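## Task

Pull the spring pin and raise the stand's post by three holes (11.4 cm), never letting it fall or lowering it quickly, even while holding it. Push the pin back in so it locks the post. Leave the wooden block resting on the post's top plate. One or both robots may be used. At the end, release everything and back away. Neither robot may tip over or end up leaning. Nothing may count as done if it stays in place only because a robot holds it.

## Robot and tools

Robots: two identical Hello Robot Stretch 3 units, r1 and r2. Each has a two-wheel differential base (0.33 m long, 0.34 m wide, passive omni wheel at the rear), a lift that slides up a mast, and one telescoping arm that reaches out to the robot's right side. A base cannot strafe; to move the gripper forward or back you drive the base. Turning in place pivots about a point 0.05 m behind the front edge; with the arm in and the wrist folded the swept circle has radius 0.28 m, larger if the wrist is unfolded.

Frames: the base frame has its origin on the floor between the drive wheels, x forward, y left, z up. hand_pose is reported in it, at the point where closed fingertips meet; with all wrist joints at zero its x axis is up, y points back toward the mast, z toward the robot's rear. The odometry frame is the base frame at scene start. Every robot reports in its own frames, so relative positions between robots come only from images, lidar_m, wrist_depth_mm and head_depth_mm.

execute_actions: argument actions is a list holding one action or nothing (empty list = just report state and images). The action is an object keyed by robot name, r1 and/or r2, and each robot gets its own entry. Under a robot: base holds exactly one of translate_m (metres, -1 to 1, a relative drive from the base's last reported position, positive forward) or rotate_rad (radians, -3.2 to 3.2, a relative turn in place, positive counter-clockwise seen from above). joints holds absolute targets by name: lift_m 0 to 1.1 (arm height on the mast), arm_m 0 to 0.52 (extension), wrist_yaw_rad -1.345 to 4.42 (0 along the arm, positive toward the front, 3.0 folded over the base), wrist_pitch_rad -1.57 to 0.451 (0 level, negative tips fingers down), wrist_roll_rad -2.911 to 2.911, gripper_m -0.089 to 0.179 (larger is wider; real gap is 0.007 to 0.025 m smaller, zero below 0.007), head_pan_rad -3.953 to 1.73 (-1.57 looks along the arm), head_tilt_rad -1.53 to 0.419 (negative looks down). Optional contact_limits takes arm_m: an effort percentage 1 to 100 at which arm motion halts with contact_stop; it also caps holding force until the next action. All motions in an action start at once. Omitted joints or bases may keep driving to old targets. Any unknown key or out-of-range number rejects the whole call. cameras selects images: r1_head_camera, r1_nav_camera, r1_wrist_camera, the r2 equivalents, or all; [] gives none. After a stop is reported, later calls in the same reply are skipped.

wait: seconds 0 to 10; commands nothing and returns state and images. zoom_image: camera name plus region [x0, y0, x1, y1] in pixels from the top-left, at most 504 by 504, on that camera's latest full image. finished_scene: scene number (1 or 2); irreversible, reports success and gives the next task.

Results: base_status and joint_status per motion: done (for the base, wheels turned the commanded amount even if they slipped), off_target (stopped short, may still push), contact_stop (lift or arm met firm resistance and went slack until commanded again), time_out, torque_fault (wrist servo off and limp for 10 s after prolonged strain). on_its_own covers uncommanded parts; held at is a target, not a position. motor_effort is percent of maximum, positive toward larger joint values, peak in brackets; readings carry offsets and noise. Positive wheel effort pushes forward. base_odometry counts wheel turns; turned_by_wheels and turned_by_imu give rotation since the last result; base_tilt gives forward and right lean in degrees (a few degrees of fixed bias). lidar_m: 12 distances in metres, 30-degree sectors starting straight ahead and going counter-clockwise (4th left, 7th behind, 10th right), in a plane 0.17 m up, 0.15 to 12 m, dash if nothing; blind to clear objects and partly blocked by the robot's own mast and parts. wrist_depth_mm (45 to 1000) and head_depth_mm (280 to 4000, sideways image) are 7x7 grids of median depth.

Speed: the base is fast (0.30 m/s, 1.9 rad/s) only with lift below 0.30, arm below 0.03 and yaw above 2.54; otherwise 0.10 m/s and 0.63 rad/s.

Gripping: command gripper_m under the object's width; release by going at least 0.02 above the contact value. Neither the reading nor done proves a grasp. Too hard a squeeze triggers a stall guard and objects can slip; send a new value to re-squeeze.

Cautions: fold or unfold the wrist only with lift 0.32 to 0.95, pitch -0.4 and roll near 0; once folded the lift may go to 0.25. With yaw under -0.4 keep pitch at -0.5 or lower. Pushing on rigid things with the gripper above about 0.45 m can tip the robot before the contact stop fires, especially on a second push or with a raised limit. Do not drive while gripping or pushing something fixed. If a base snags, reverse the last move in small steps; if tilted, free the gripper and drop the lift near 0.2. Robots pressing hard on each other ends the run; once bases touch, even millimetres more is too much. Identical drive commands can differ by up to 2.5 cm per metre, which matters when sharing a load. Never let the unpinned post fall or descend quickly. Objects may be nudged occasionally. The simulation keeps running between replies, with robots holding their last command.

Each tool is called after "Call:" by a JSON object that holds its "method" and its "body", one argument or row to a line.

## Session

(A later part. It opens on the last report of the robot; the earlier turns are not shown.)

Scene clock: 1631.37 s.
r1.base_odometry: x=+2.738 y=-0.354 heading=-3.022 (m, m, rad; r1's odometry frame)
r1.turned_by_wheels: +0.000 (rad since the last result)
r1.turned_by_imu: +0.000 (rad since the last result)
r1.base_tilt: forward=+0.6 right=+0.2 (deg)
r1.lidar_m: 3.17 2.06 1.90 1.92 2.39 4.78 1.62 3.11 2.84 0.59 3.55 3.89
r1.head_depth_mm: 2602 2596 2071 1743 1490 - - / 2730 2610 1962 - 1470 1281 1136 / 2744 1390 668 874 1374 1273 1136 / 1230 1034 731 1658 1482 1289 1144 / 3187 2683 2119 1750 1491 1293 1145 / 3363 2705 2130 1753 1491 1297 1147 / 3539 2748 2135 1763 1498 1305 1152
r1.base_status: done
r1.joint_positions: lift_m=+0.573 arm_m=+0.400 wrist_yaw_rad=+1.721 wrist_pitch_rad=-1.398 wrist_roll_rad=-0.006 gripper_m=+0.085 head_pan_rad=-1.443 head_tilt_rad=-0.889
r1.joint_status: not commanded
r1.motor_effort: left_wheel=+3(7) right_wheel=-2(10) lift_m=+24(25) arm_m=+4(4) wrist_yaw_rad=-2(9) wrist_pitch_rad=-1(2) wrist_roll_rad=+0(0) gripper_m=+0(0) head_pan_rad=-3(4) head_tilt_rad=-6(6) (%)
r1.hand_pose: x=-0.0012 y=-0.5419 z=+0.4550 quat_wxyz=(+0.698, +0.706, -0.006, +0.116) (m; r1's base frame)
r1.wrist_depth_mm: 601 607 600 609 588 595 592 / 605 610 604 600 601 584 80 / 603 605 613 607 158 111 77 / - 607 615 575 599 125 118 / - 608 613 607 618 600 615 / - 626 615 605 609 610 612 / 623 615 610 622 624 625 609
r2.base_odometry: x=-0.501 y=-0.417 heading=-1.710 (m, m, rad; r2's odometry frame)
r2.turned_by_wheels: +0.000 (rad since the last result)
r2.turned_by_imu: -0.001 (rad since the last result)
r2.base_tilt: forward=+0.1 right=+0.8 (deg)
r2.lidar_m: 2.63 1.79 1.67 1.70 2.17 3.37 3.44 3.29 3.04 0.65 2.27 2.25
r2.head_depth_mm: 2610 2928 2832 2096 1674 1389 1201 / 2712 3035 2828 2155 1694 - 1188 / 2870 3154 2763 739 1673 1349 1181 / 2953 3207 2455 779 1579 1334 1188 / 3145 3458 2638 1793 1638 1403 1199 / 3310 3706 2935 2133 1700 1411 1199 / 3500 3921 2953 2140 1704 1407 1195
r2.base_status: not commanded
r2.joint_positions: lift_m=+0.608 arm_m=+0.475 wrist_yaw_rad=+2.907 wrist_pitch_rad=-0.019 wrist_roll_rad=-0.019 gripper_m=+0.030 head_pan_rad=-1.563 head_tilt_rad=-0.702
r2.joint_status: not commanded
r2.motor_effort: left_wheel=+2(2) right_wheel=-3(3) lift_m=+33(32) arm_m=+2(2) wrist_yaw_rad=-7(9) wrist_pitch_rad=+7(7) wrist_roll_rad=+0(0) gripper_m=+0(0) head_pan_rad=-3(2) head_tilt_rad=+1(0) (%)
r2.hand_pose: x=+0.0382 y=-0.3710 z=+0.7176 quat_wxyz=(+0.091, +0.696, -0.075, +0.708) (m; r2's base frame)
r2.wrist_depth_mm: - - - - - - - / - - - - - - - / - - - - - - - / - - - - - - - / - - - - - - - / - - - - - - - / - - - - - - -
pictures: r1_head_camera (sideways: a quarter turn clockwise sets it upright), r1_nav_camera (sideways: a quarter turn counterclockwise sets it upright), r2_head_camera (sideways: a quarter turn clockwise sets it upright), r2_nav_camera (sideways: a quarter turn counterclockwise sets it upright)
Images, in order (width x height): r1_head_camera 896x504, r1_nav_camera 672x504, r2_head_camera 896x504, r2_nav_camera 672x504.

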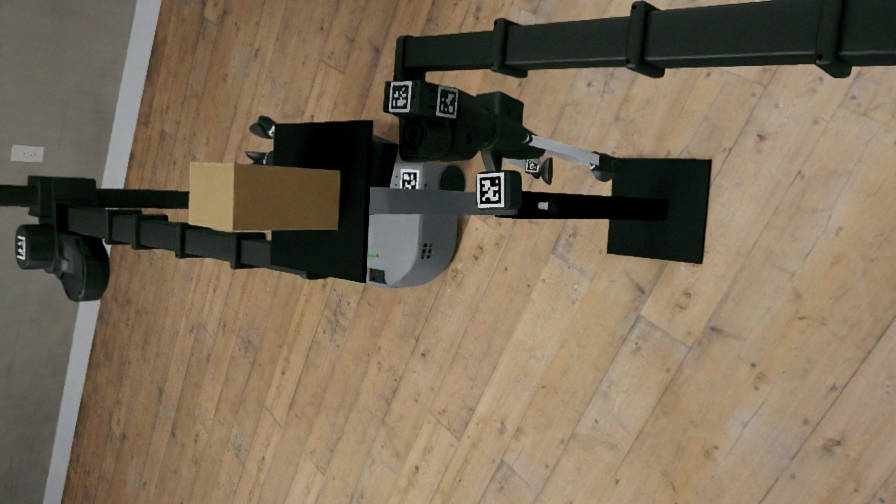

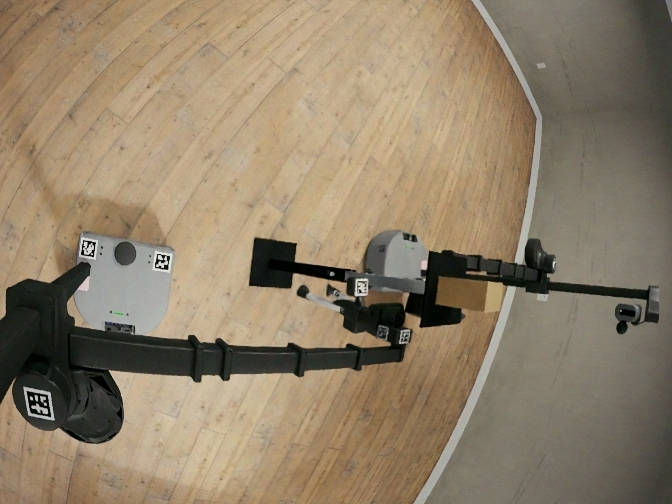

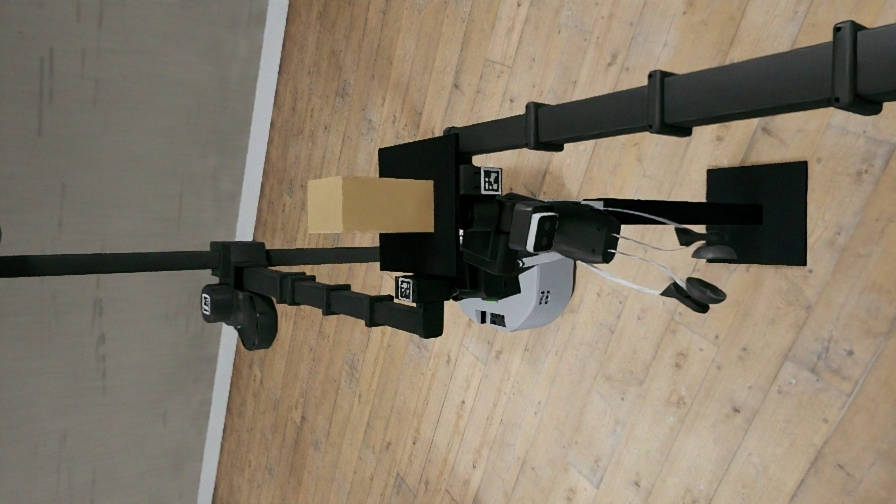

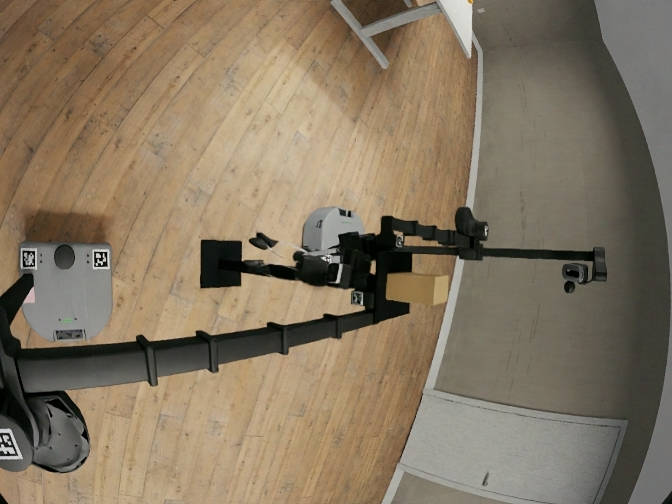

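Call:
{"method": "execute_actions", "body": {
  "actions": [
    {"r1": {"base": {"translate_m": -0.025}, "joints": {"arm_m": 0.37}}}
  ],
  "cameras": []
}}

Call:
{"method": "execute_actions", "body": {
  "actions": [
    {"r1": {"joints": {"wrist_pitch_rad": -1.3, "lift_m": 0.570}}, "r2": {"joints": {"wrist_yaw_rad": 3.45, "wrist_pitch_rad": -0.7, "arm_m": 0.465}}}
  ],
  "cameras": ["r1_head_camera", "r2_head_camera", "r1_wrist_camera"]
}}

Scene clock: 1731.20 s.
r1.base_odometry: x=+2.762 y=-0.351 heading=-3.022 (m, m, rad; r1's odometry frame)
r1.turned_by_wheels: +0.000 (rad since the last result)
r1.turned_by_imu: +0.000 (rad since the last result)
r1.base_tilt: forward=+0.6 right=+0.3 (deg)
r1.lidar_m: 3.18 2.06 1.91 1.92 2.40 4.76 1.60 3.07 2.83 0.60 3.53 3.92
r1.head_depth_mm: 2618 2621 2060 1780 1488 - - / 2706 2612 2077 1810 1434 1277 1133 / 2776 2548 697 1652 1444 1280 1137 / 1227 935 688 1637 1452 1286 1141 / 3181 2679 2111 1747 1488 1293 1146 / 3343 2697 2122 1761 1494 1299 1147 / 3549 2719 2153 1768 1503 1304 1155
r1.base_status: done
r1.joint_positions: lift_m=+0.573 arm_m=+0.370 wrist_yaw_rad=+1.721 wrist_pitch_rad=-1.398 wrist_roll_rad=-0.006 gripper_m=+0.085 head_pan_rad=-1.443 head_tilt_rad=-0.889
r1.joint_status: all done
r1.motor_effort: left_wheel=+1(3) right_wheel=-2(5) lift_m=+24(24) arm_m=-3(3) wrist_yaw_rad=-1(1) wrist_pitch_rad=-1(1) wrist_roll_rad=+0(0) gripper_m=+0(0) head_pan_rad=-3(3) head_tilt_rad=-6(6) (%)
r1.hand_pose: x=-0.0013 y=-0.5124 z=+0.4550 quat_wxyz=(+0.698, +0.706, -0.006, +0.116) (m; r1's base frame)
r1.wrist_depth_mm: 590 602 602 602 602 606 114 / 601 595 598 607 600 153 111 / 603 610 614 611 334 173 125 / - 606 611 601 593 603 600 / - 618 610 604 605 620 613 / - 619 610 618 615 606 611 / 625 605 636 619 615 613 606
r2.base_odometry: x=-0.501 y=-0.417 heading=-1.710 (m, m, rad; r2's odometry frame)
r2.turned_by_wheels: +0.000 (rad since the last result)
r2.turned_by_imu: -0.001 (rad since the last result)
r2.base_tilt: forward=+0.1 right=+0.8 (deg)
r2.lidar_m: 2.64 1.79 1.67 1.69 2.16 3.38 3.43 3.31 3.03 0.65 2.27 2.24
r2.head_depth_mm: 2611 2938 2841 2088 1670 1382 1201 / 2746 3054 2823 2122 1710 - 1188 / 2857 3228 2674 741 1672 1367 1182 / 2950 3200 2604 782 1549 1341 1196 / 3150 3369 1348 924 1629 1399 1195 / 3279 3735 2891 2141 1694 1399 1193 / 3493 3886 2929 2185 1701 1413 1200
r2.base_status: not commanded
r2.joint_positions: lift_m=+0.608 arm_m=+0.475 wrist_yaw_rad=+2.903 wrist_pitch_rad=-0.019 wrist_roll_rad=-0.019 gripper_m=+0.030 head_pan_rad=-1.563 head_tilt_rad=-0.702
r2.joint_status: not commanded
r2.motor_effort: left_wheel=+1(2) right_wheel=-2(3) lift_m=+32(32) arm_m=+2(2) wrist_yaw_rad=-3(8) wrist_pitch_rad=+7(6) wrist_roll_rad=+0(0) gripper_m=+0(1) head_pan_rad=-3(2) head_tilt_rad=+0(0) (%)
r2.hand_pose: x=+0.0392 y=-0.3712 z=+0.7176 quat_wxyz=(+0.092, +0.696, -0.076, +0.708) (m; r2's base frame)
r2.wrist_depth_mm: - - - - - - - / - - - - - - - / - - - - - - - / - - - - - - - / - - - - - - - / - - - - - - - / - - - - - - -
pictures: none
No camera images: the call's "cameras" was empty. Leave "cameras" out to get every camera's image.

Scene clock: 1732.40 s.
r1.base_odometry: x=+2.762 y=-0.351 heading=-3.022 (m, m, rad; r1's odometry frame)
r1.turned_by_wheels: +0.000 (rad since the last result)
r1.turned_by_imu: +0.000 (rad since the last result)
r1.base_tilt: forward=+0.6 right=+0.3 (deg)
r1.lidar_m: 3.18 2.06 1.91 1.93 2.40 4.76 1.60 3.08 2.84 0.60 3.55 3.92
r1.head_depth_mm: 2610 2595 2076 1774 1488 - - / 2750 2618 2085 1811 1437 1279 1134 / 2792 2544 692 1650 1445 1272 1139 / 1224 930 687 1633 1451 1289 1142 / 3178 2699 2120 1739 1488 1294 1147 / 3353 2710 2127 1755 1502 1300 1149 / 3567 2723 2134 1767 1503 1307 1152
r1.base_status: not commanded
r1.joint_positions: lift_m=+0.570 arm_m=+0.370 wrist_yaw_rad=+1.721 wrist_pitch_rad=-1.306 wrist_roll_rad=-0.006 gripper_m=+0.085 head_pan_rad=-1.443 head_tilt_rad=-0.889
r1.joint_status: all done
r1.motor_effort: left_wheel=+2(2) right_wheel=-1(2) lift_m=+18(24) arm_m=-3(3) wrist_yaw_rad=-2(1) wrist_pitch_rad=+2(3) wrist_roll_rad=+0(0) gripper_m=+0(0) head_pan_rad=-3(3) head_tilt_rad=-6(7) (%)
r1.hand_pose: x=+0.0220 y=-0.5089 z=+0.4553 quat_wxyz=(+0.692, +0.705, -0.038, +0.148) (m; r1's base frame)
r1.wrist_depth_mm: 624 644 634 641 625 611 635 / 626 630 642 621 622 627 121 / 630 603 612 617 610 156 113 / 622 620 614 618 394 190 128 / - 608 607 604 598 599 596 / - 612 602 592 600 592 592 / - 602 593 592 587 579 580
r2.base_odometry: x=-0.501 y=-0.417 heading=-1.710 (m, m, rad; r2's odometry frame)
r2.turned_by_wheels: +0.000 (rad since the last result)
r2.turned_by_imu: +0.000 (rad since the last result)
r2.base_tilt: forward=+0.1 right=+0.8 (deg)
r2.lidar_m: 2.64 1.79 1.67 1.69 2.16 3.36 3.43 3.30 3.04 0.65 2.27 2.25
r2.head_depth_mm: 2646 2893 2795 2079 1655 1383 1201 / 2722 3027 2833 2154 1668 - 1186 / 2843 3200 2690 721 1705 1322 1190 / 2958 3187 2598 782 1587 1368 1186 / 3197 3437 1348 927 1642 1401 1189 / 3329 3698 2931 2155 1701 1399 1200 / 3521 3908 2920 2142 1706 1406 1208
r2.base_status: not commanded
r2.joint_positions: lift_m=+0.608 arm_m=+0.466 wrist_yaw_rad=+3.448 wrist_pitch_rad=-0.709 wrist_roll_rad=-0.019 gripper_m=+0.030 head_pan_rad=-1.563 head_tilt_rad=-0.702
r2.joint_status: all done
r2.motor_effort: left_wheel=+1(1) right_wheel=-1(2) lift_m=+32(33) arm_m=-4(7) wrist_yaw_rad=+2(2) wrist_pitch_rad=+3(10) wrist_roll_rad=+0(0) gripper_m=+1(0) head_pan_rad=-2(2) head_tilt_rad=+1(1) (%)
r2.hand_pose: x=-0.0751 y=-0.4399 z=+0.5616 quat_wxyz=(+0.138, +0.611, +0.345, +0.699) (m; r2's base frame)
r2.wrist_depth_mm: - - - - - - - / - - - - - - - / - - - - - - - / 983 964 956 950 949 986 960 / 837 842 816 - 828 854 842 / 744 733 756 733 748 741 757 / 667 663 654 673 659 661 662
pictures: r1_head_camera (sideways: a quarter turn clockwise sets it upright), r1_wrist_camera, r2_head_camera (sideways: a quarter turn clockwise sets it upright)
Images, in order (width x height): r1_head_camera 896x504, r1_wrist_camera 644x364, r2_head_camera 896x504.

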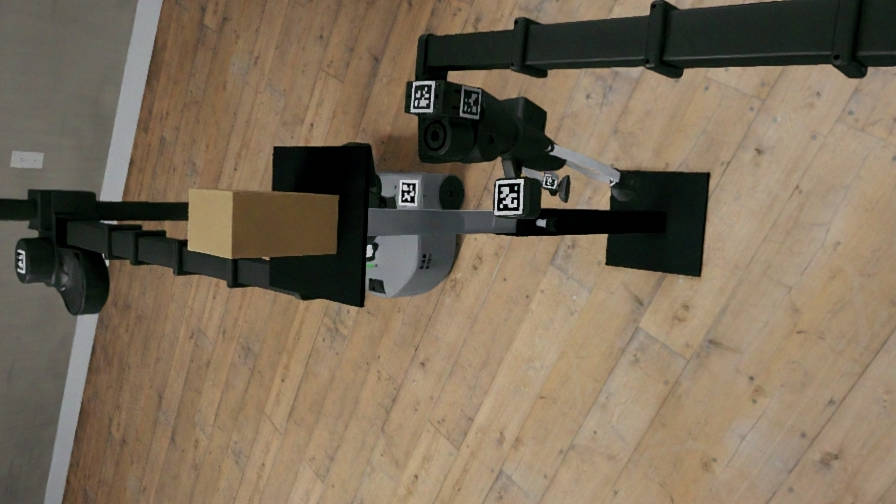

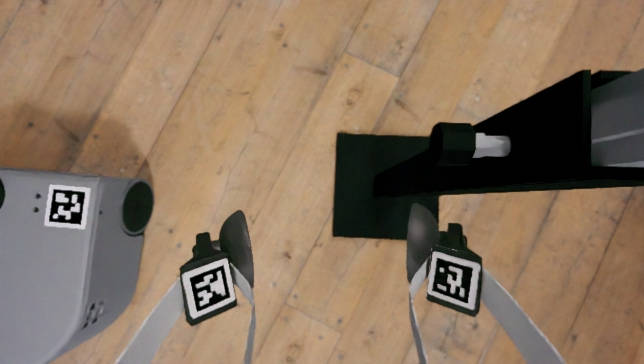

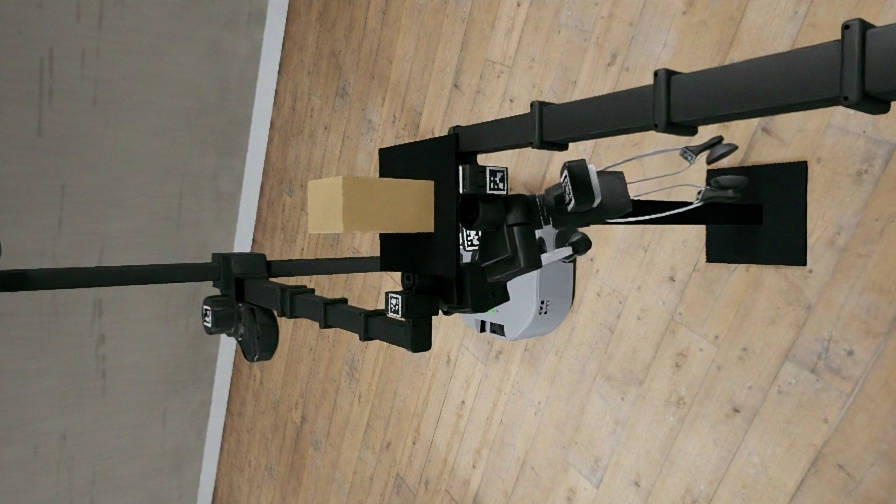

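Call:
{"method": "execute_actions", "body": {
  "actions": [
    {"r1": {"joints": {"arm_m": 0.406}}}
  ],
  "cameras": ["r1_head_camera", "r1_wrist_camera"]
}}

Call:
{"method": "zoom_image", "body": {
  "camera": "r1_wrist_camera",
  "region": [320, 60, 580, 320]
}}

Scene clock: 1743.03 s.
r1.base_odometry: x=+2.762 y=-0.351 heading=-3.022 (m, m, rad; r1's odometry frame)
r1.turned_by_wheels: +0.000 (rad since the last result)
r1.turned_by_imu: +0.000 (rad since the last result)
r1.base_tilt: forward=+0.6 right=+0.3 (deg)
r1.lidar_m: 3.20 2.07 1.91 1.92 2.40 4.76 1.61 3.08 2.83 0.60 3.55 3.91
r1.head_depth_mm: 2595 2612 2055 1754 1486 - - / 2728 2646 2068 1676 1465 1280 1135 / 2794 2532 693 1644 1428 1278 1136 / 1225 932 688 1633 1455 1285 1140 / 3169 2697 2112 1745 1490 1295 1148 / 3381 2718 2115 1758 1500 1302 1146 / 3579 2737 2143 1761 1496 1307 1151
r1.base_status: not commanded
r1.joint_positions: lift_m=+0.570 arm_m=+0.406 wrist_yaw_rad=+1.721 wrist_pitch_rad=-1.306 wrist_roll_rad=-0.006 gripper_m=+0.085 head_pan_rad=-1.443 head_tilt_rad=-0.889
r1.joint_status: all done
r1.motor_effort: left_wheel=+1(1) right_wheel=-2(1) lift_m=+18(18) arm_m=+4(3) wrist_yaw_rad=-1(1) wrist_pitch_rad=+2(2) wrist_roll_rad=+0(0) gripper_m=+0(0) head_pan_rad=-3(3) head_tilt_rad=-6(6) (%)
r1.hand_pose: x=+0.0220 y=-0.5444 z=+0.4553 quat_wxyz=(+0.692, +0.705, -0.038, +0.148) (m; r1's base frame)
r1.wrist_depth_mm: 620 637 638 625 623 623 78 / 631 625 634 636 612 117 72 / 615 621 616 609 161 112 83 / 629 617 609 603 299 172 604 / - 608 599 612 606 600 600 / - 596 586 596 588 598 596 / 608 595 593 587 601 607 579
r2.base_odometry: x=-0.501 y=-0.417 heading=-1.710 (m, m, rad; r2's odometry frame)
r2.turned_by_wheels: +0.000 (rad since the last result)
r2.turned_by_imu: -0.001 (rad since the last result)
r2.base_tilt: forward=+0.0 right=+0.8 (deg)
r2.lidar_m: 2.63 1.78 1.67 1.70 2.16 3.36 3.43 3.29 3.04 0.66 2.27 2.24
r2.head_depth_mm: 2647 2935 2823 2100 1660 1387 1204 / 2752 3036 2799 2142 1671 - 1182 / 2851 3170 2734 723 1710 1321 1193 / 2932 3197 2634 783 1570 1365 1194 / 3131 3423 2505 933 1635 1394 1195 / 3325 3757 2896 2150 1697 1412 1204 / 3493 3985 2935 2152 1711 1408 1199
r2.base_status: not commanded
r2.joint_positions: lift_m=+0.608 arm_m=+0.466 wrist_yaw_rad=+3.448 wrist_pitch_rad=-0.709 wrist_roll_rad=-0.019 gripper_m=+0.030 head_pan_rad=-1.563 head_tilt_rad=-0.702
r2.joint_status: not commanded
r2.motor_effort: left_wheel=+1(0) right_wheel=-1(1) lift_m=+32(33) arm_m=-4(4) wrist_yaw_rad=+1(2) wrist_pitch_rad=+3(3) wrist_roll_rad=+0(0) gripper_m=+0(0) head_pan_rad=-2(2) head_tilt_rad=+1(0) (%)
r2.hand_pose: x=-0.0751 y=-0.4399 z=+0.5615 quat_wxyz=(+0.138, +0.611, +0.345, +0.699) (m; r2's base frame)
r2.wrist_depth_mm: - - - - - - - / - - - - - - - / - - - - - - - / 951 958 961 972 969 944 958 / 826 815 851 - 832 841 848 / 734 727 742 746 736 753 736 / 669 679 660 658 652 654 674
pictures: r1_head_camera (sideways: a quarter turn clockwise sets it upright), r1_wrist_camera
Images, in order (width x height): r1_head_camera 896x504, r1_wrist_camera 644x364.

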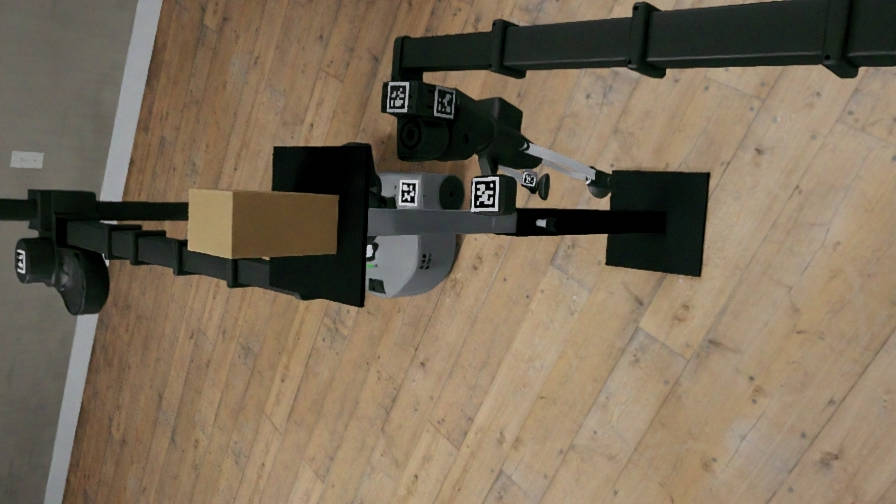

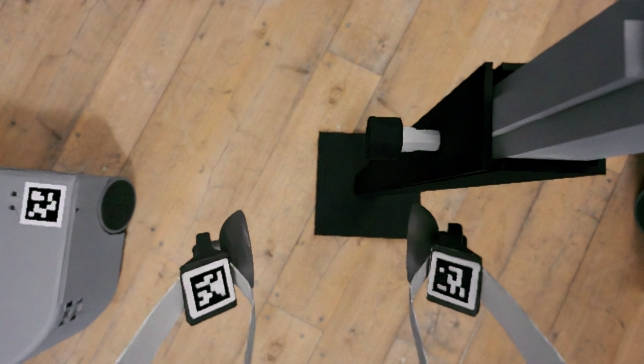

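Region (320, 60, 580, 320) of r1_wrist_camera's 644x364 image, scaled by 1.938.

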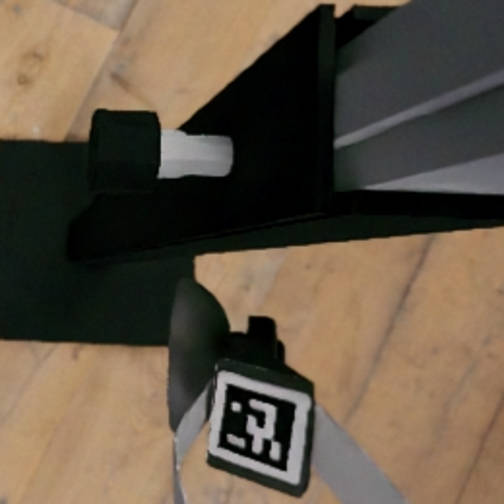

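Call:
{"method": "execute_actions", "body": {
  "actions": [
    {"r1": {"base": {"translate_m": 0.018}}}
  ],
  "cameras": ["r1_head_camera", "r1_wrist_camera"]
}}

Call:
{"method": "zoom_image", "body": {
  "camera": "r1_wrist_camera",
  "region": [320, 60, 580, 320]
}}

Scene clock: 1750.93 s.
r1.base_odometry: x=+2.745 y=-0.353 heading=-3.022 (m, m, rad; r1's odometry frame)
r1.turned_by_wheels: +0.000 (rad since the last result)
r1.turned_by_imu: +0.000 (rad since the last result)
r1.base_tilt: forward=+0.6 right=+0.2 (deg)
r1.lidar_m: 3.18 2.06 1.90 1.92 2.38 4.77 1.62 3.10 2.84 0.59 3.56 3.90
r1.head_depth_mm: 2620 2616 2067 1749 1492 - - / 2730 2620 2025 1671 1471 1280 1134 / 2722 1431 682 1596 1408 1281 1137 / 1220 1003 708 1657 1450 1291 1141 / 3195 2682 2112 1742 1484 1294 1143 / 3336 2714 2134 1757 1493 1298 1153 / 3588 2758 2149 1763 1505 1307 1156
r1.base_status: done
r1.joint_positions: lift_m=+0.570 arm_m=+0.406 wrist_yaw_rad=+1.721 wrist_pitch_rad=-1.305 wrist_roll_rad=-0.006 gripper_m=+0.085 head_pan_rad=-1.443 head_tilt_rad=-0.889
r1.joint_status: not commanded
r1.motor_effort: left_wheel=+2(6) right_wheel=-1(3) lift_m=+18(18) arm_m=+4(4) wrist_yaw_rad=-1(1) wrist_pitch_rad=+2(2) wrist_roll_rad=+0(0) gripper_m=+0(0) head_pan_rad=-3(3) head_tilt_rad=-6(6) (%)
r1.hand_pose: x=+0.0222 y=-0.5443 z=+0.4553 quat_wxyz=(+0.692, +0.705, -0.038, +0.148) (m; r1's base frame)
r1.wrist_depth_mm: 645 629 625 642 625 615 619 / 629 629 635 629 621 626 610 / 627 630 615 606 615 116 70 / 621 605 608 608 159 112 74 / - 609 620 606 600 601 598 / - 596 604 607 602 596 586 / 608 599 600 597 592 590 594
r2.base_odometry: x=-0.501 y=-0.417 heading=-1.710 (m, m, rad; r2's odometry frame)
r2.turned_by_wheels: +0.000 (rad since the last result)
r2.turned_by_imu: -0.001 (rad since the last result)
r2.base_tilt: forward=+0.0 right=+0.8 (deg)
r2.lidar_m: 2.64 1.79 1.66 1.69 2.17 3.36 3.42 3.29 3.05 0.65 2.27 2.24
r2.head_depth_mm: 2614 2907 2872 2103 1671 1382 1199 / 2743 3048 2866 2137 1670 - 1179 / 2872 3206 2726 724 1714 1329 1189 / 2900 3264 1598 781 1594 1355 1191 / 3162 3402 2612 1792 1642 1394 1195 / 3374 3712 2895 2156 1705 1404 1202 / 3491 3891 2957 2178 1695 1413 1204
r2.base_status: not commanded
r2.joint_positions: lift_m=+0.608 arm_m=+0.466 wrist_yaw_rad=+3.448 wrist_pitch_rad=-0.709 wrist_roll_rad=-0.019 gripper_m=+0.030 head_pan_rad=-1.563 head_tilt_rad=-0.702
r2.joint_status: not commanded
r2.motor_effort: left_wheel=+1(1) right_wheel=-1(1) lift_m=+32(32) arm_m=-4(5) wrist_yaw_rad=+0(1) wrist_pitch_rad=+3(3) wrist_roll_rad=+0(0) gripper_m=+0(1) head_pan_rad=-3(2) head_tilt_rad=+0(1) (%)
r2.hand_pose: x=-0.0751 y=-0.4399 z=+0.5615 quat_wxyz=(+0.138, +0.611, +0.345, +0.699) (m; r2's base frame)
r2.wrist_depth_mm: - - - - - - - / - - - - - - - / - - - - - - - / 956 977 947 981 957 946 957 / 833 835 829 - 824 823 839 / 739 732 753 755 747 748 760 / 656 659 671 672 659 676 654
pictures: r1_head_camera (sideways: a quarter turn clockwise sets it upright), r1_wrist_camera
Images, in order (width x height): r1_head_camera 896x504, r1_wrist_camera 644x364.

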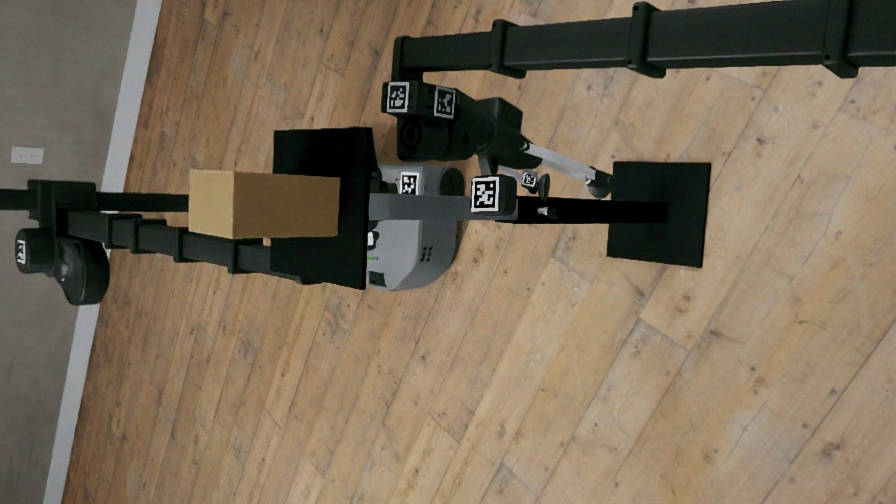

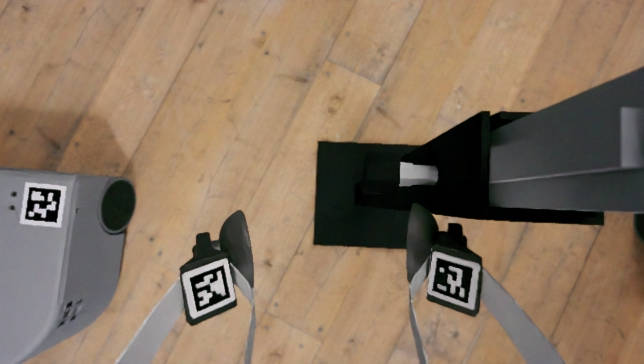

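Region (320, 60, 580, 320) of r1_wrist_camera's 644x364 image, scaled by 1.938.

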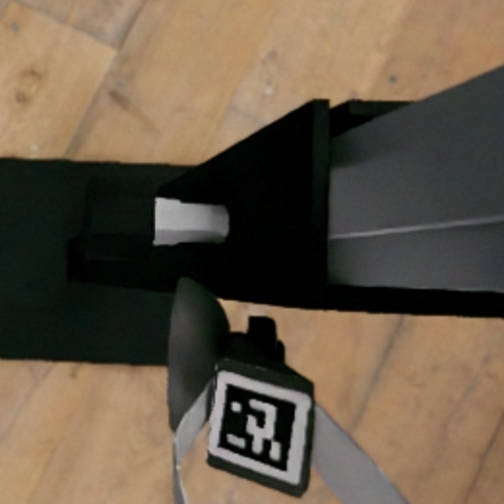

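Call:
{"method": "execute_actions", "body": {
  "actions": [
    {"r1": {"base": {"translate_m": -0.006}, "joints": {"arm_m": 0.386, "wrist_yaw_rad": 1.37}}}
  ],
  "cameras": ["r1_head_camera", "r1_wrist_camera"]
}}

Call:
{"method": "zoom_image", "body": {
  "camera": "r1_wrist_camera",
  "region": [300, 40, 580, 320]
}}

Scene clock: 1860.83 s.
r1.base_odometry: x=+2.750 y=-0.352 heading=-3.021 (m, m, rad; r1's odometry frame)
r1.turned_by_wheels: +0.000 (rad since the last result)
r1.turned_by_imu: +0.000 (rad since the last result)
r1.base_tilt: forward=+0.7 right=+0.3 (deg)
r1.lidar_m: 3.18 2.06 1.91 1.93 2.40 4.78 1.62 3.07 2.84 0.59 3.55 3.91
r1.head_depth_mm: 2582 2599 2065 1753 1488 - - / 2741 2598 2017 1794 1465 1280 1128 / 2783 2459 685 1631 1408 1276 1139 / 1225 965 690 1642 1452 1285 1143 / 3195 2676 2130 1746 1484 1295 1147 / 3368 2725 2131 1760 1494 1302 1151 / 3572 2724 2129 1766 1505 1309 1151
r1.base_status: done
r1.joint_positions: lift_m=+0.570 arm_m=+0.386 wrist_yaw_rad=+1.373 wrist_pitch_rad=-1.305 wrist_roll_rad=-0.006 gripper_m=+0.085 head_pan_rad=-1.443 head_tilt_rad=-0.889
r1.joint_status: all done
r1.motor_effort: left_wheel=+2(4) right_wheel=-1(5) lift_m=+18(18) arm_m=-3(4) wrist_yaw_rad=-5(5) wrist_pitch_rad=+2(2) wrist_roll_rad=+0(0) gripper_m=+0(0) head_pan_rad=-3(3) head_tilt_rad=-6(6) (%)
r1.hand_pose: x=+0.0218 y=-0.5401 z=+0.4553 quat_wxyz=(+0.707, +0.688, -0.160, +0.026) (m; r1's base frame)
r1.wrist_depth_mm: 637 628 630 629 617 85 63 / 620 626 633 628 147 90 74 / 621 624 629 619 156 119 612 / 618 614 602 609 604 613 599 / 619 608 608 607 592 601 596 / - 610 588 604 603 590 594 / - - 592 606 588 586 593
r2.base_odometry: x=-0.501 y=-0.417 heading=-1.710 (m, m, rad; r2's odometry frame)
r2.turned_by_wheels: +0.000 (rad since the last result)
r2.turned_by_imu: -0.001 (rad since the last result)
r2.base_tilt: forward=+0.1 right=+0.8 (deg)
r2.lidar_m: 2.63 1.79 1.67 1.69 2.17 3.36 3.44 3.29 3.04 0.66 2.27 2.24
r2.head_depth_mm: 2596 2881 2805 2078 1664 1377 1211 / 2719 3021 2830 2159 1677 - 1185 / 2852 3196 2701 723 1698 1325 1185 / 2906 3246 2481 782 1591 1364 1187 / 3127 3396 2531 1745 1645 1393 1198 / 3320 3665 2900 2144 1692 1413 1195 / 3537 3889 2959 2150 1702 1416 1202
r2.base_status: not commanded
r2.joint_positions: lift_m=+0.608 arm_m=+0.466 wrist_yaw_rad=+3.448 wrist_pitch_rad=-0.709 wrist_roll_rad=-0.019 gripper_m=+0.030 head_pan_rad=-1.563 head_tilt_rad=-0.702
r2.joint_status: not commanded
r2.motor_effort: left_wheel=+1(0) right_wheel=-1(1) lift_m=+32(32) arm_m=-4(4) wrist_yaw_rad=+2(1) wrist_pitch_rad=+3(3) wrist_roll_rad=+0(0) gripper_m=+0(1) head_pan_rad=-2(3) head_tilt_rad=+1(0) (%)
r2.hand_pose: x=-0.0751 y=-0.4399 z=+0.5615 quat_wxyz=(+0.138, +0.611, +0.345, +0.699) (m; r2's base frame)
r2.wrist_depth_mm: - - - - - - - / - - - - - - - / - - - - - - - / 956 951 963 970 933 978 987 / 829 821 825 - 828 821 848 / 742 744 746 746 739 735 743 / 669 668 658 669 645 683 660
pictures: r1_head_camera (sideways: a quarter turn clockwise sets it upright), r1_wrist_camera
Images, in order (width x height): r1_head_camera 896x504, r1_wrist_camera 644x364.

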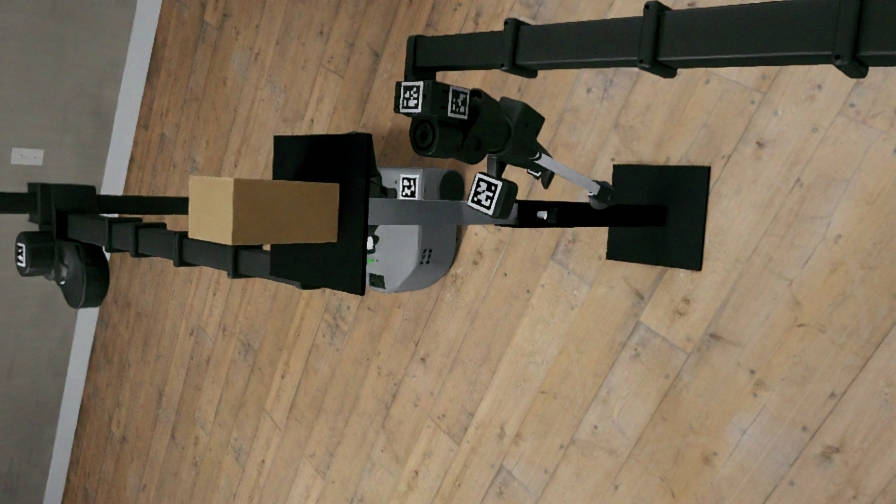

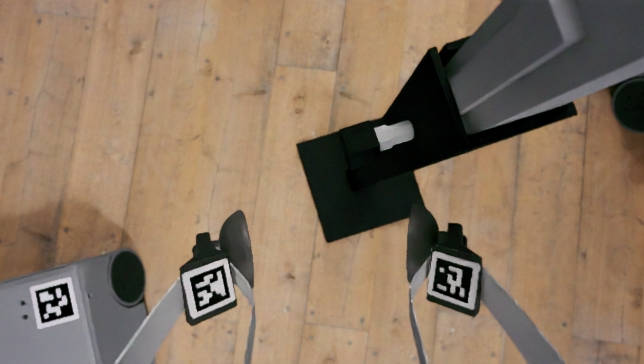

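Region (300, 40, 580, 320) of r1_wrist_camera's 644x364 image, scaled by 1.800.

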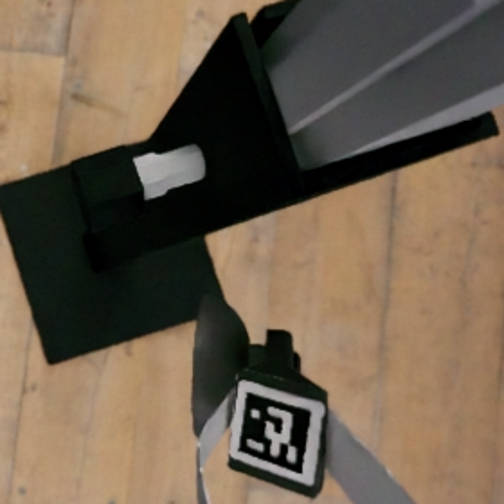

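Call:
{"method": "execute_actions", "body": {
  "actions": []
}}

Scene clock: 1881.47 s.
r1.base_odometry: x=+2.750 y=-0.352 heading=-3.021 (m, m, rad; r1's odometry frame)
r1.turned_by_wheels: +0.000 (rad since the last result)
r1.turned_by_imu: +0.000 (rad since the last result)
r1.base_tilt: forward=+0.6 right=+0.3 (deg)
r1.lidar_m: 3.18 2.06 1.90 1.92 2.39 4.77 1.61 3.09 2.84 0.60 3.56 3.90
r1.head_depth_mm: 2600 2594 2066 1746 1484 - - / 2724 2615 2031 1783 1463 1278 1134 / 2787 2452 685 1638 1412 1282 1136 / 1230 964 692 1638 1450 1282 1139 / 3196 2670 2112 1743 1484 1293 1146 / 3353 2718 2117 1751 1500 1298 1146 / 3557 2733 2140 1764 1498 1303 1151
r1.base_status: done
r1.joint_positions: lift_m=+0.570 arm_m=+0.386 wrist_yaw_rad=+1.373 wrist_pitch_rad=-1.305 wrist_roll_rad=-0.006 gripper_m=+0.085 head_pan_rad=-1.443 head_tilt_rad=-0.889
r1.joint_status: all done
r1.motor_effort: left_wheel=+1(4) right_wheel=-2(5) lift_m=+18(18) arm_m=-3(4) wrist_yaw_rad=-4(5) wrist_pitch_rad=+2(2) wrist_roll_rad=+0(0) gripper_m=+0(0) head_pan_rad=-3(3) head_tilt_rad=-6(6) (%)
r1.hand_pose: x=+0.0218 y=-0.5401 z=+0.4553 quat_wxyz=(+0.707, +0.688, -0.160, +0.026) (m; r1's base frame)
r1.wrist_depth_mm: 643 643 636 637 629 85 63 / 616 639 622 633 147 90 74 / 632 627 614 620 155 120 605 / 613 607 610 603 603 606 598 / 627 604 614 608 604 601 589 / - 595 602 600 598 596 585 / - - 598 595 593 584 589
r2.base_odometry: x=-0.501 y=-0.417 heading=-1.710 (m, m, rad; r2's odometry frame)
r2.turned_by_wheels: +0.000 (rad since the last result)
r2.turned_by_imu: -0.001 (rad since the last result)
r2.base_tilt: forward=+0.0 right=+0.8 (deg)
r2.lidar_m: 2.64 1.78 1.67 1.70 2.17 3.37 3.42 3.28 3.04 0.66 2.26 2.24
r2.head_depth_mm: 2618 2890 2845 2097 1667 1373 1206 / 2737 3086 2833 2140 1672 - 1184 / 2849 3183 2706 722 1696 1326 1189 / 2882 3295 2497 783 1582 1369 1194 / 3141 3413 2512 1758 1644 1401 1197 / 3292 3672 2883 2141 1700 1406 1194 / 3473 3920 2922 2146 1696 1407 1207
r2.base_status: not commanded
r2.joint_positions: lift_m=+0.608 arm_m=+0.466 wrist_yaw_rad=+3.448 wrist_pitch_rad=-0.709 wrist_roll_rad=-0.019 gripper_m=+0.030 head_pan_rad=-1.563 head_tilt_rad=-0.702
r2.joint_status: not commanded
r2.motor_effort: left_wheel=+0(0) right_wheel=-1(1) lift_m=+32(32) arm_m=-4(4) wrist_yaw_rad=+2(1) wrist_pitch_rad=+4(3) wrist_roll_rad=+0(0) gripper_m=+0(1) head_pan_rad=-3(3) head_tilt_rad=+0(0) (%)
r2.hand_pose: x=-0.0751 y=-0.4399 z=+0.5615 quat_wxyz=(+0.138, +0.611, +0.345, +0.699) (m; r2's base frame)
r2.wrist_depth_mm: - - - - - - - / - - - - - - - / - - - - - - - / 959 934 960 964 970 946 956 / 834 830 853 - 821 854 823 / 729 759 762 740 735 728 755 / 669 663 661 663 649 672 666
pictures: r1_head_camera (sideways: a quarter turn clockwise sets it upright), r1_nav_camera (sideways: a quarter turn counterclockwise sets it upright), r1_wrist_camera, r2_head_camera (sideways: a quarter turn clockwise sets it upright), r2_nav_camera (sideways: a quarter turn counterclockwise sets it upright), r2_wrist_camera
Images, in order (width x height): r1_head_camera 896x504, r1_nav_camera 672x504, r1_wrist_camera 644x364, r2_head_camera 896x504, r2_nav_camera 672x504, r2_wrist_camera 644x364.

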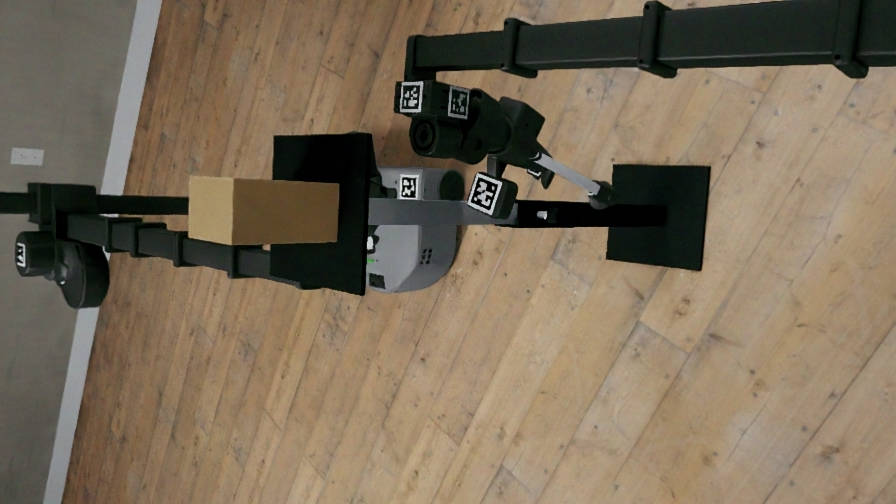

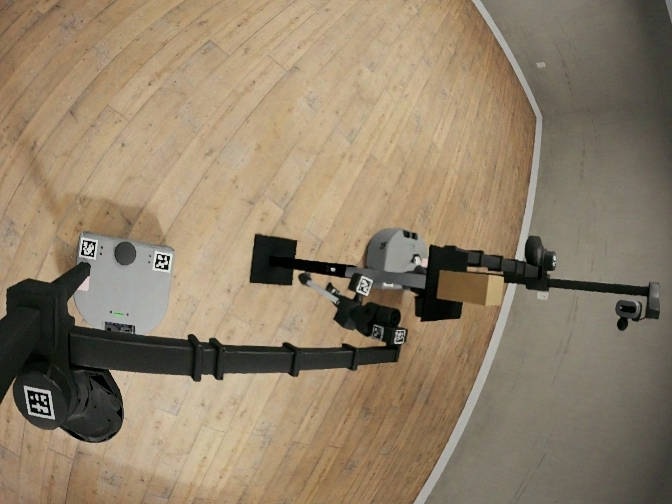

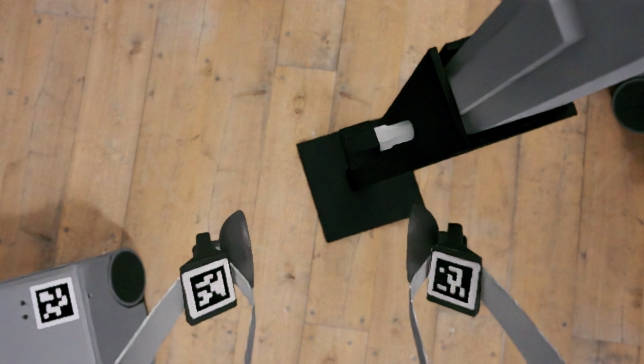

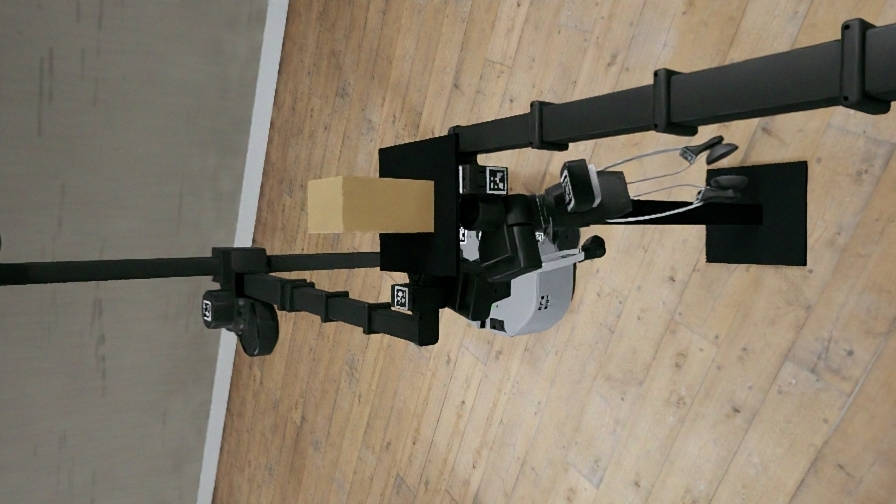

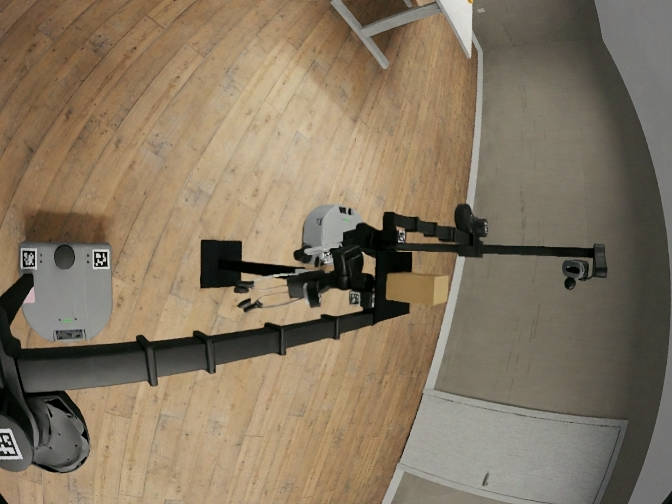

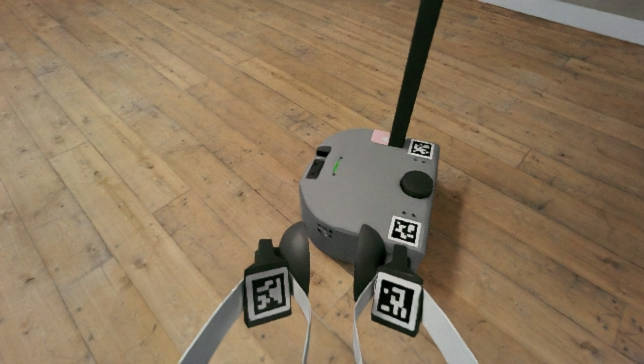

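Call:
{"method": "execute_actions", "body": {
  "actions": [
    {"r1": {"base": {"translate_m": 0.02}, "joints": {"arm_m": 0.383}}}
  ],
  "cameras": ["r1_wrist_camera", "r1_head_camera"]
}}

Scene clock: 2003.17 s.
r1.base_odometry: x=+2.731 y=-0.355 heading=-3.021 (m, m, rad; r1's odometry frame)
r1.turned_by_wheels: +0.000 (rad since the last result)
r1.turned_by_imu: +0.000 (rad since the last result)
r1.base_tilt: forward=+0.6 right=+0.2 (deg)
r1.lidar_m: 3.18 2.05 1.90 1.92 2.38 4.77 1.63 3.10 2.84 0.59 3.54 3.88
r1.head_depth_mm: 2614 2603 2069 1756 1491 - - / 2767 2619 1958 1816 1454 1280 1129 / 2745 1360 666 1592 1380 1278 1138 / 1221 2415 753 1655 1481 1292 1142 / 3201 2687 2128 1747 1490 1293 1148 / 3381 2729 2132 1750 1497 1299 1148 / 3520 2743 2146 1770 1504 1303 1152
r1.base_status: done
r1.joint_positions: lift_m=+0.570 arm_m=+0.383 wrist_yaw_rad=+1.373 wrist_pitch_rad=-1.305 wrist_roll_rad=-0.006 gripper_m=+0.085 head_pan_rad=-1.443 head_tilt_rad=-0.889
r1.joint_status: all done
r1.motor_effort: left_wheel=+2(6) right_wheel=-1(3) lift_m=+18(18) arm_m=-3(4) wrist_yaw_rad=-4(4) wrist_pitch_rad=+1(2) wrist_roll_rad=+0(0) gripper_m=+0(1) head_pan_rad=-3(3) head_tilt_rad=-6(6) (%)
r1.hand_pose: x=+0.0218 y=-0.5371 z=+0.4553 quat_wxyz=(+0.707, +0.688, -0.160, +0.026) (m; r1's base frame)
r1.wrist_depth_mm: 641 629 632 630 625 619 572 / 634 645 615 619 626 617 65 / 633 620 628 621 195 99 69 / 621 604 605 610 160 118 594 / 610 614 613 601 593 595 582 / - 606 599 601 589 595 600 / - - 586 593 583 590 584
r2.base_odometry: x=-0.501 y=-0.417 heading=-1.710 (m, m, rad; r2's odometry frame)
r2.turned_by_wheels: +0.000 (rad since the last result)
r2.turned_by_imu: -0.001 (rad since the last result)
r2.base_tilt: forward=+0.0 right=+0.8 (deg)
r2.lidar_m: 2.63 1.79 1.67 1.69 2.17 3.37 3.43 3.27 3.05 0.65 2.26 2.25
r2.head_depth_mm: 2589 2914 2805 2106 1672 1387 1208 / 2701 3017 2780 2137 1667 - 1189 / 2823 3214 2708 722 1690 1322 1184 / 2874 3225 2488 780 1582 1365 1193 / 3188 3426 2602 1991 1645 1391 1197 / 3336 3711 2920 2161 1679 1405 1197 / 3465 3944 2972 2145 1705 1406 1199
r2.base_status: not commanded
r2.joint_positions: lift_m=+0.608 arm_m=+0.466 wrist_yaw_rad=+3.448 wrist_pitch_rad=-0.709 wrist_roll_rad=-0.019 gripper_m=+0.030 head_pan_rad=-1.563 head_tilt_rad=-0.702
r2.joint_status: not commanded
r2.motor_effort: left_wheel=+1(0) right_wheel=-1(1) lift_m=+32(32) arm_m=-4(4) wrist_yaw_rad=+2(1) wrist_pitch_rad=+4(4) wrist_roll_rad=+0(0) gripper_m=+0(0) head_pan_rad=-2(3) head_tilt_rad=+1(1) (%)
r2.hand_pose: x=-0.0751 y=-0.4399 z=+0.5615 quat_wxyz=(+0.138, +0.611, +0.345, +0.699) (m; r2's base frame)
r2.wrist_depth_mm: - - - - - - - / - - - - - - - / - - - - - - - / 960 962 945 952 992 949 962 / 848 841 829 - 846 836 829 / 729 733 762 744 767 741 740 / 662 651 667 657 661 676 678
pictures: r1_head_camera (sideways: a quarter turn clockwise sets it upright), r1_wrist_camera
Images, in order (width x height): r1_head_camera 896x504, r1_wrist_camera 644x364.

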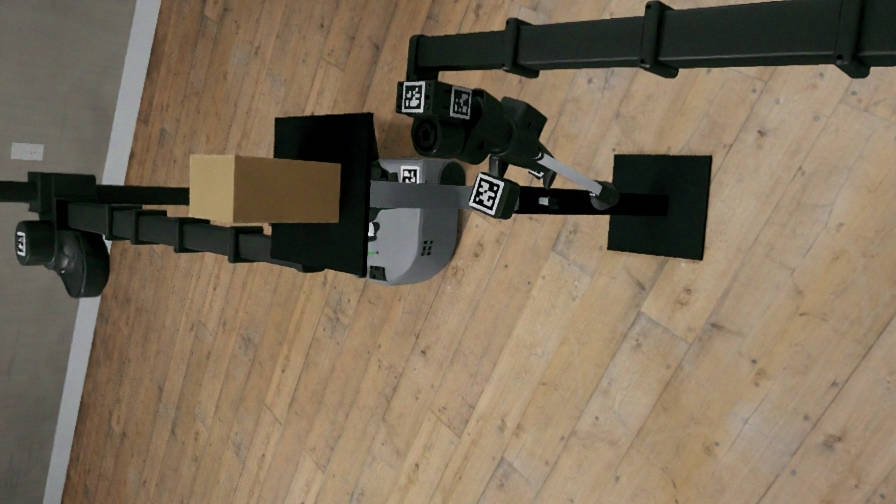

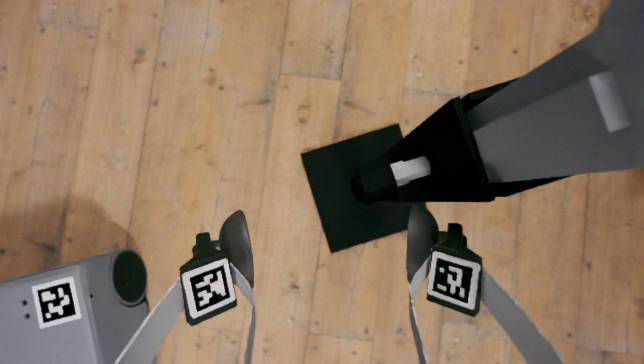

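Call:
{"method": "zoom_image", "body": {
  "camera": "r1_wrist_camera",
  "region": [320, 120, 520, 280]
}}

Region (320, 120, 520, 280) of r1_wrist_camera's 644x364 image, scaled by 2.520; it fills the top 403 rows of this view, and the rest is white.

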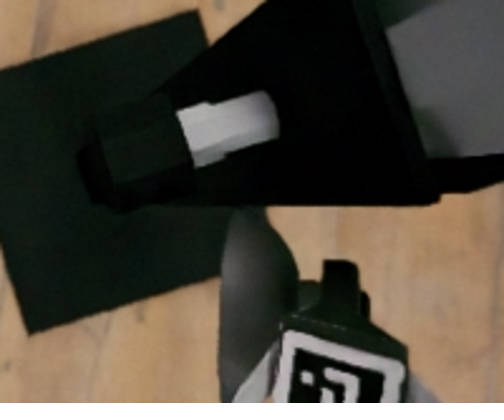

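Call:
{"method": "execute_actions", "body": {
  "actions": [
    {"r1": {"base": {"translate_m": 0.011}}}
  ],
  "cameras": ["r1_wrist_camera"]
}}

Call:
{"method": "zoom_image", "body": {
  "camera": "r1_wrist_camera",
  "region": [320, 120, 520, 280]
}}

Scene clock: 2033.23 s.
r1.base_odometry: x=+2.720 y=-0.356 heading=-3.021 (m, m, rad; r1's odometry frame)
r1.turned_by_wheels: +0.000 (rad since the last result)
r1.turned_by_imu: +0.000 (rad since the last result)
r1.base_tilt: forward=+0.6 right=+0.3 (deg)
r1.lidar_m: 3.15 2.05 1.90 1.91 2.37 4.79 1.65 3.11 2.86 0.59 3.55 3.88
r1.head_depth_mm: 2591 2623 2077 1755 1492 - - / 2748 2611 1902 1806 1454 1280 1132 / 1335 646 664 1581 1410 1274 1139 / 1223 2400 1048 1648 1484 1286 1146 / 3177 2654 2120 1747 1486 1291 1144 / 3359 2710 2138 1765 1491 1297 1146 / 3590 2729 2155 1768 1501 1307 1149
r1.base_status: done
r1.joint_positions: lift_m=+0.570 arm_m=+0.383 wrist_yaw_rad=+1.372 wrist_pitch_rad=-1.306 wrist_roll_rad=-0.006 gripper_m=+0.085 head_pan_rad=-1.443 head_tilt_rad=-0.889
r1.joint_status: not commanded
r1.motor_effort: left_wheel=+1(6) right_wheel=+0(2) lift_m=+18(18) arm_m=-3(3) wrist_yaw_rad=-2(3) wrist_pitch_rad=+2(2) wrist_roll_rad=+0(0) gripper_m=+0(0) head_pan_rad=-3(3) head_tilt_rad=-6(6) (%)
r1.hand_pose: x=+0.0214 y=-0.5371 z=+0.4553 quat_wxyz=(+0.708, +0.688, -0.160, +0.025) (m; r1's base frame)
r1.wrist_depth_mm: 638 639 637 624 632 633 633 / 635 614 626 613 620 622 587 / 616 614 608 619 605 113 68 / 625 614 615 608 160 108 73 / 613 614 611 593 588 598 599 / - 600 604 612 594 579 590 / - - 594 588 593 588 587
r2.base_odometry: x=-0.501 y=-0.417 heading=-1.710 (m, m, rad; r2's odometry frame)
r2.turned_by_wheels: +0.000 (rad since the last result)
r2.turned_by_imu: -0.001 (rad since the last result)
r2.base_tilt: forward=+0.0 right=+0.8 (deg)
r2.lidar_m: 2.63 1.79 1.67 1.69 2.17 3.37 3.41 3.27 3.04 0.65 2.27 2.24
r2.head_depth_mm: 2621 2890 2812 2078 1673 1377 1206 / 2757 3036 2864 2136 1669 - 1187 / 2838 3141 2753 723 1695 1316 1187 / 2961 3237 1547 781 1594 1366 1188 / 3165 3483 2712 2062 1653 1399 1193 / 3325 3692 2938 2145 1693 1401 1198 / 3561 3973 2913 2154 1704 1411 1196
r2.base_status: not commanded
r2.joint_positions: lift_m=+0.608 arm_m=+0.466 wrist_yaw_rad=+3.448 wrist_pitch_rad=-0.709 wrist_roll_rad=-0.019 gripper_m=+0.030 head_pan_rad=-1.563 head_tilt_rad=-0.702
r2.joint_status: not commanded
r2.motor_effort: left_wheel=+0(0) right_wheel=-1(1) lift_m=+32(32) arm_m=-4(4) wrist_yaw_rad=+1(2) wrist_pitch_rad=+4(3) wrist_roll_rad=+0(0) gripper_m=+0(0) head_pan_rad=-3(2) head_tilt_rad=+1(0) (%)
r2.hand_pose: x=-0.0751 y=-0.4399 z=+0.5615 quat_wxyz=(+0.138, +0.611, +0.345, +0.699) (m; r2's base frame)
r2.wrist_depth_mm: - - - - - - - / - - - - - - - / - - - - - - - / 952 980 946 938 982 971 975 / 837 839 826 - 831 854 858 / 743 737 766 751 750 740 745 / 673 667 671 655 646 671 663
pictures: r1_wrist_camera
Images, in order (width x height): r1_wrist_camera 644x364.

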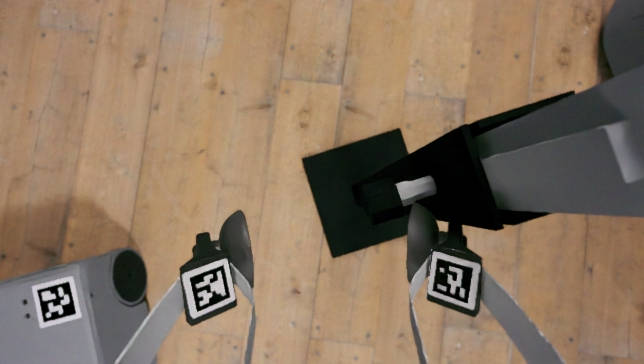

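Region (320, 120, 520, 280) of r1_wrist_camera's 644x364 image, scaled by 2.520; it fills the top 403 rows of this view, and the rest is white.

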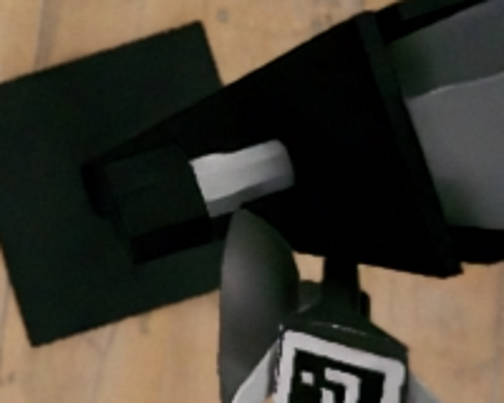

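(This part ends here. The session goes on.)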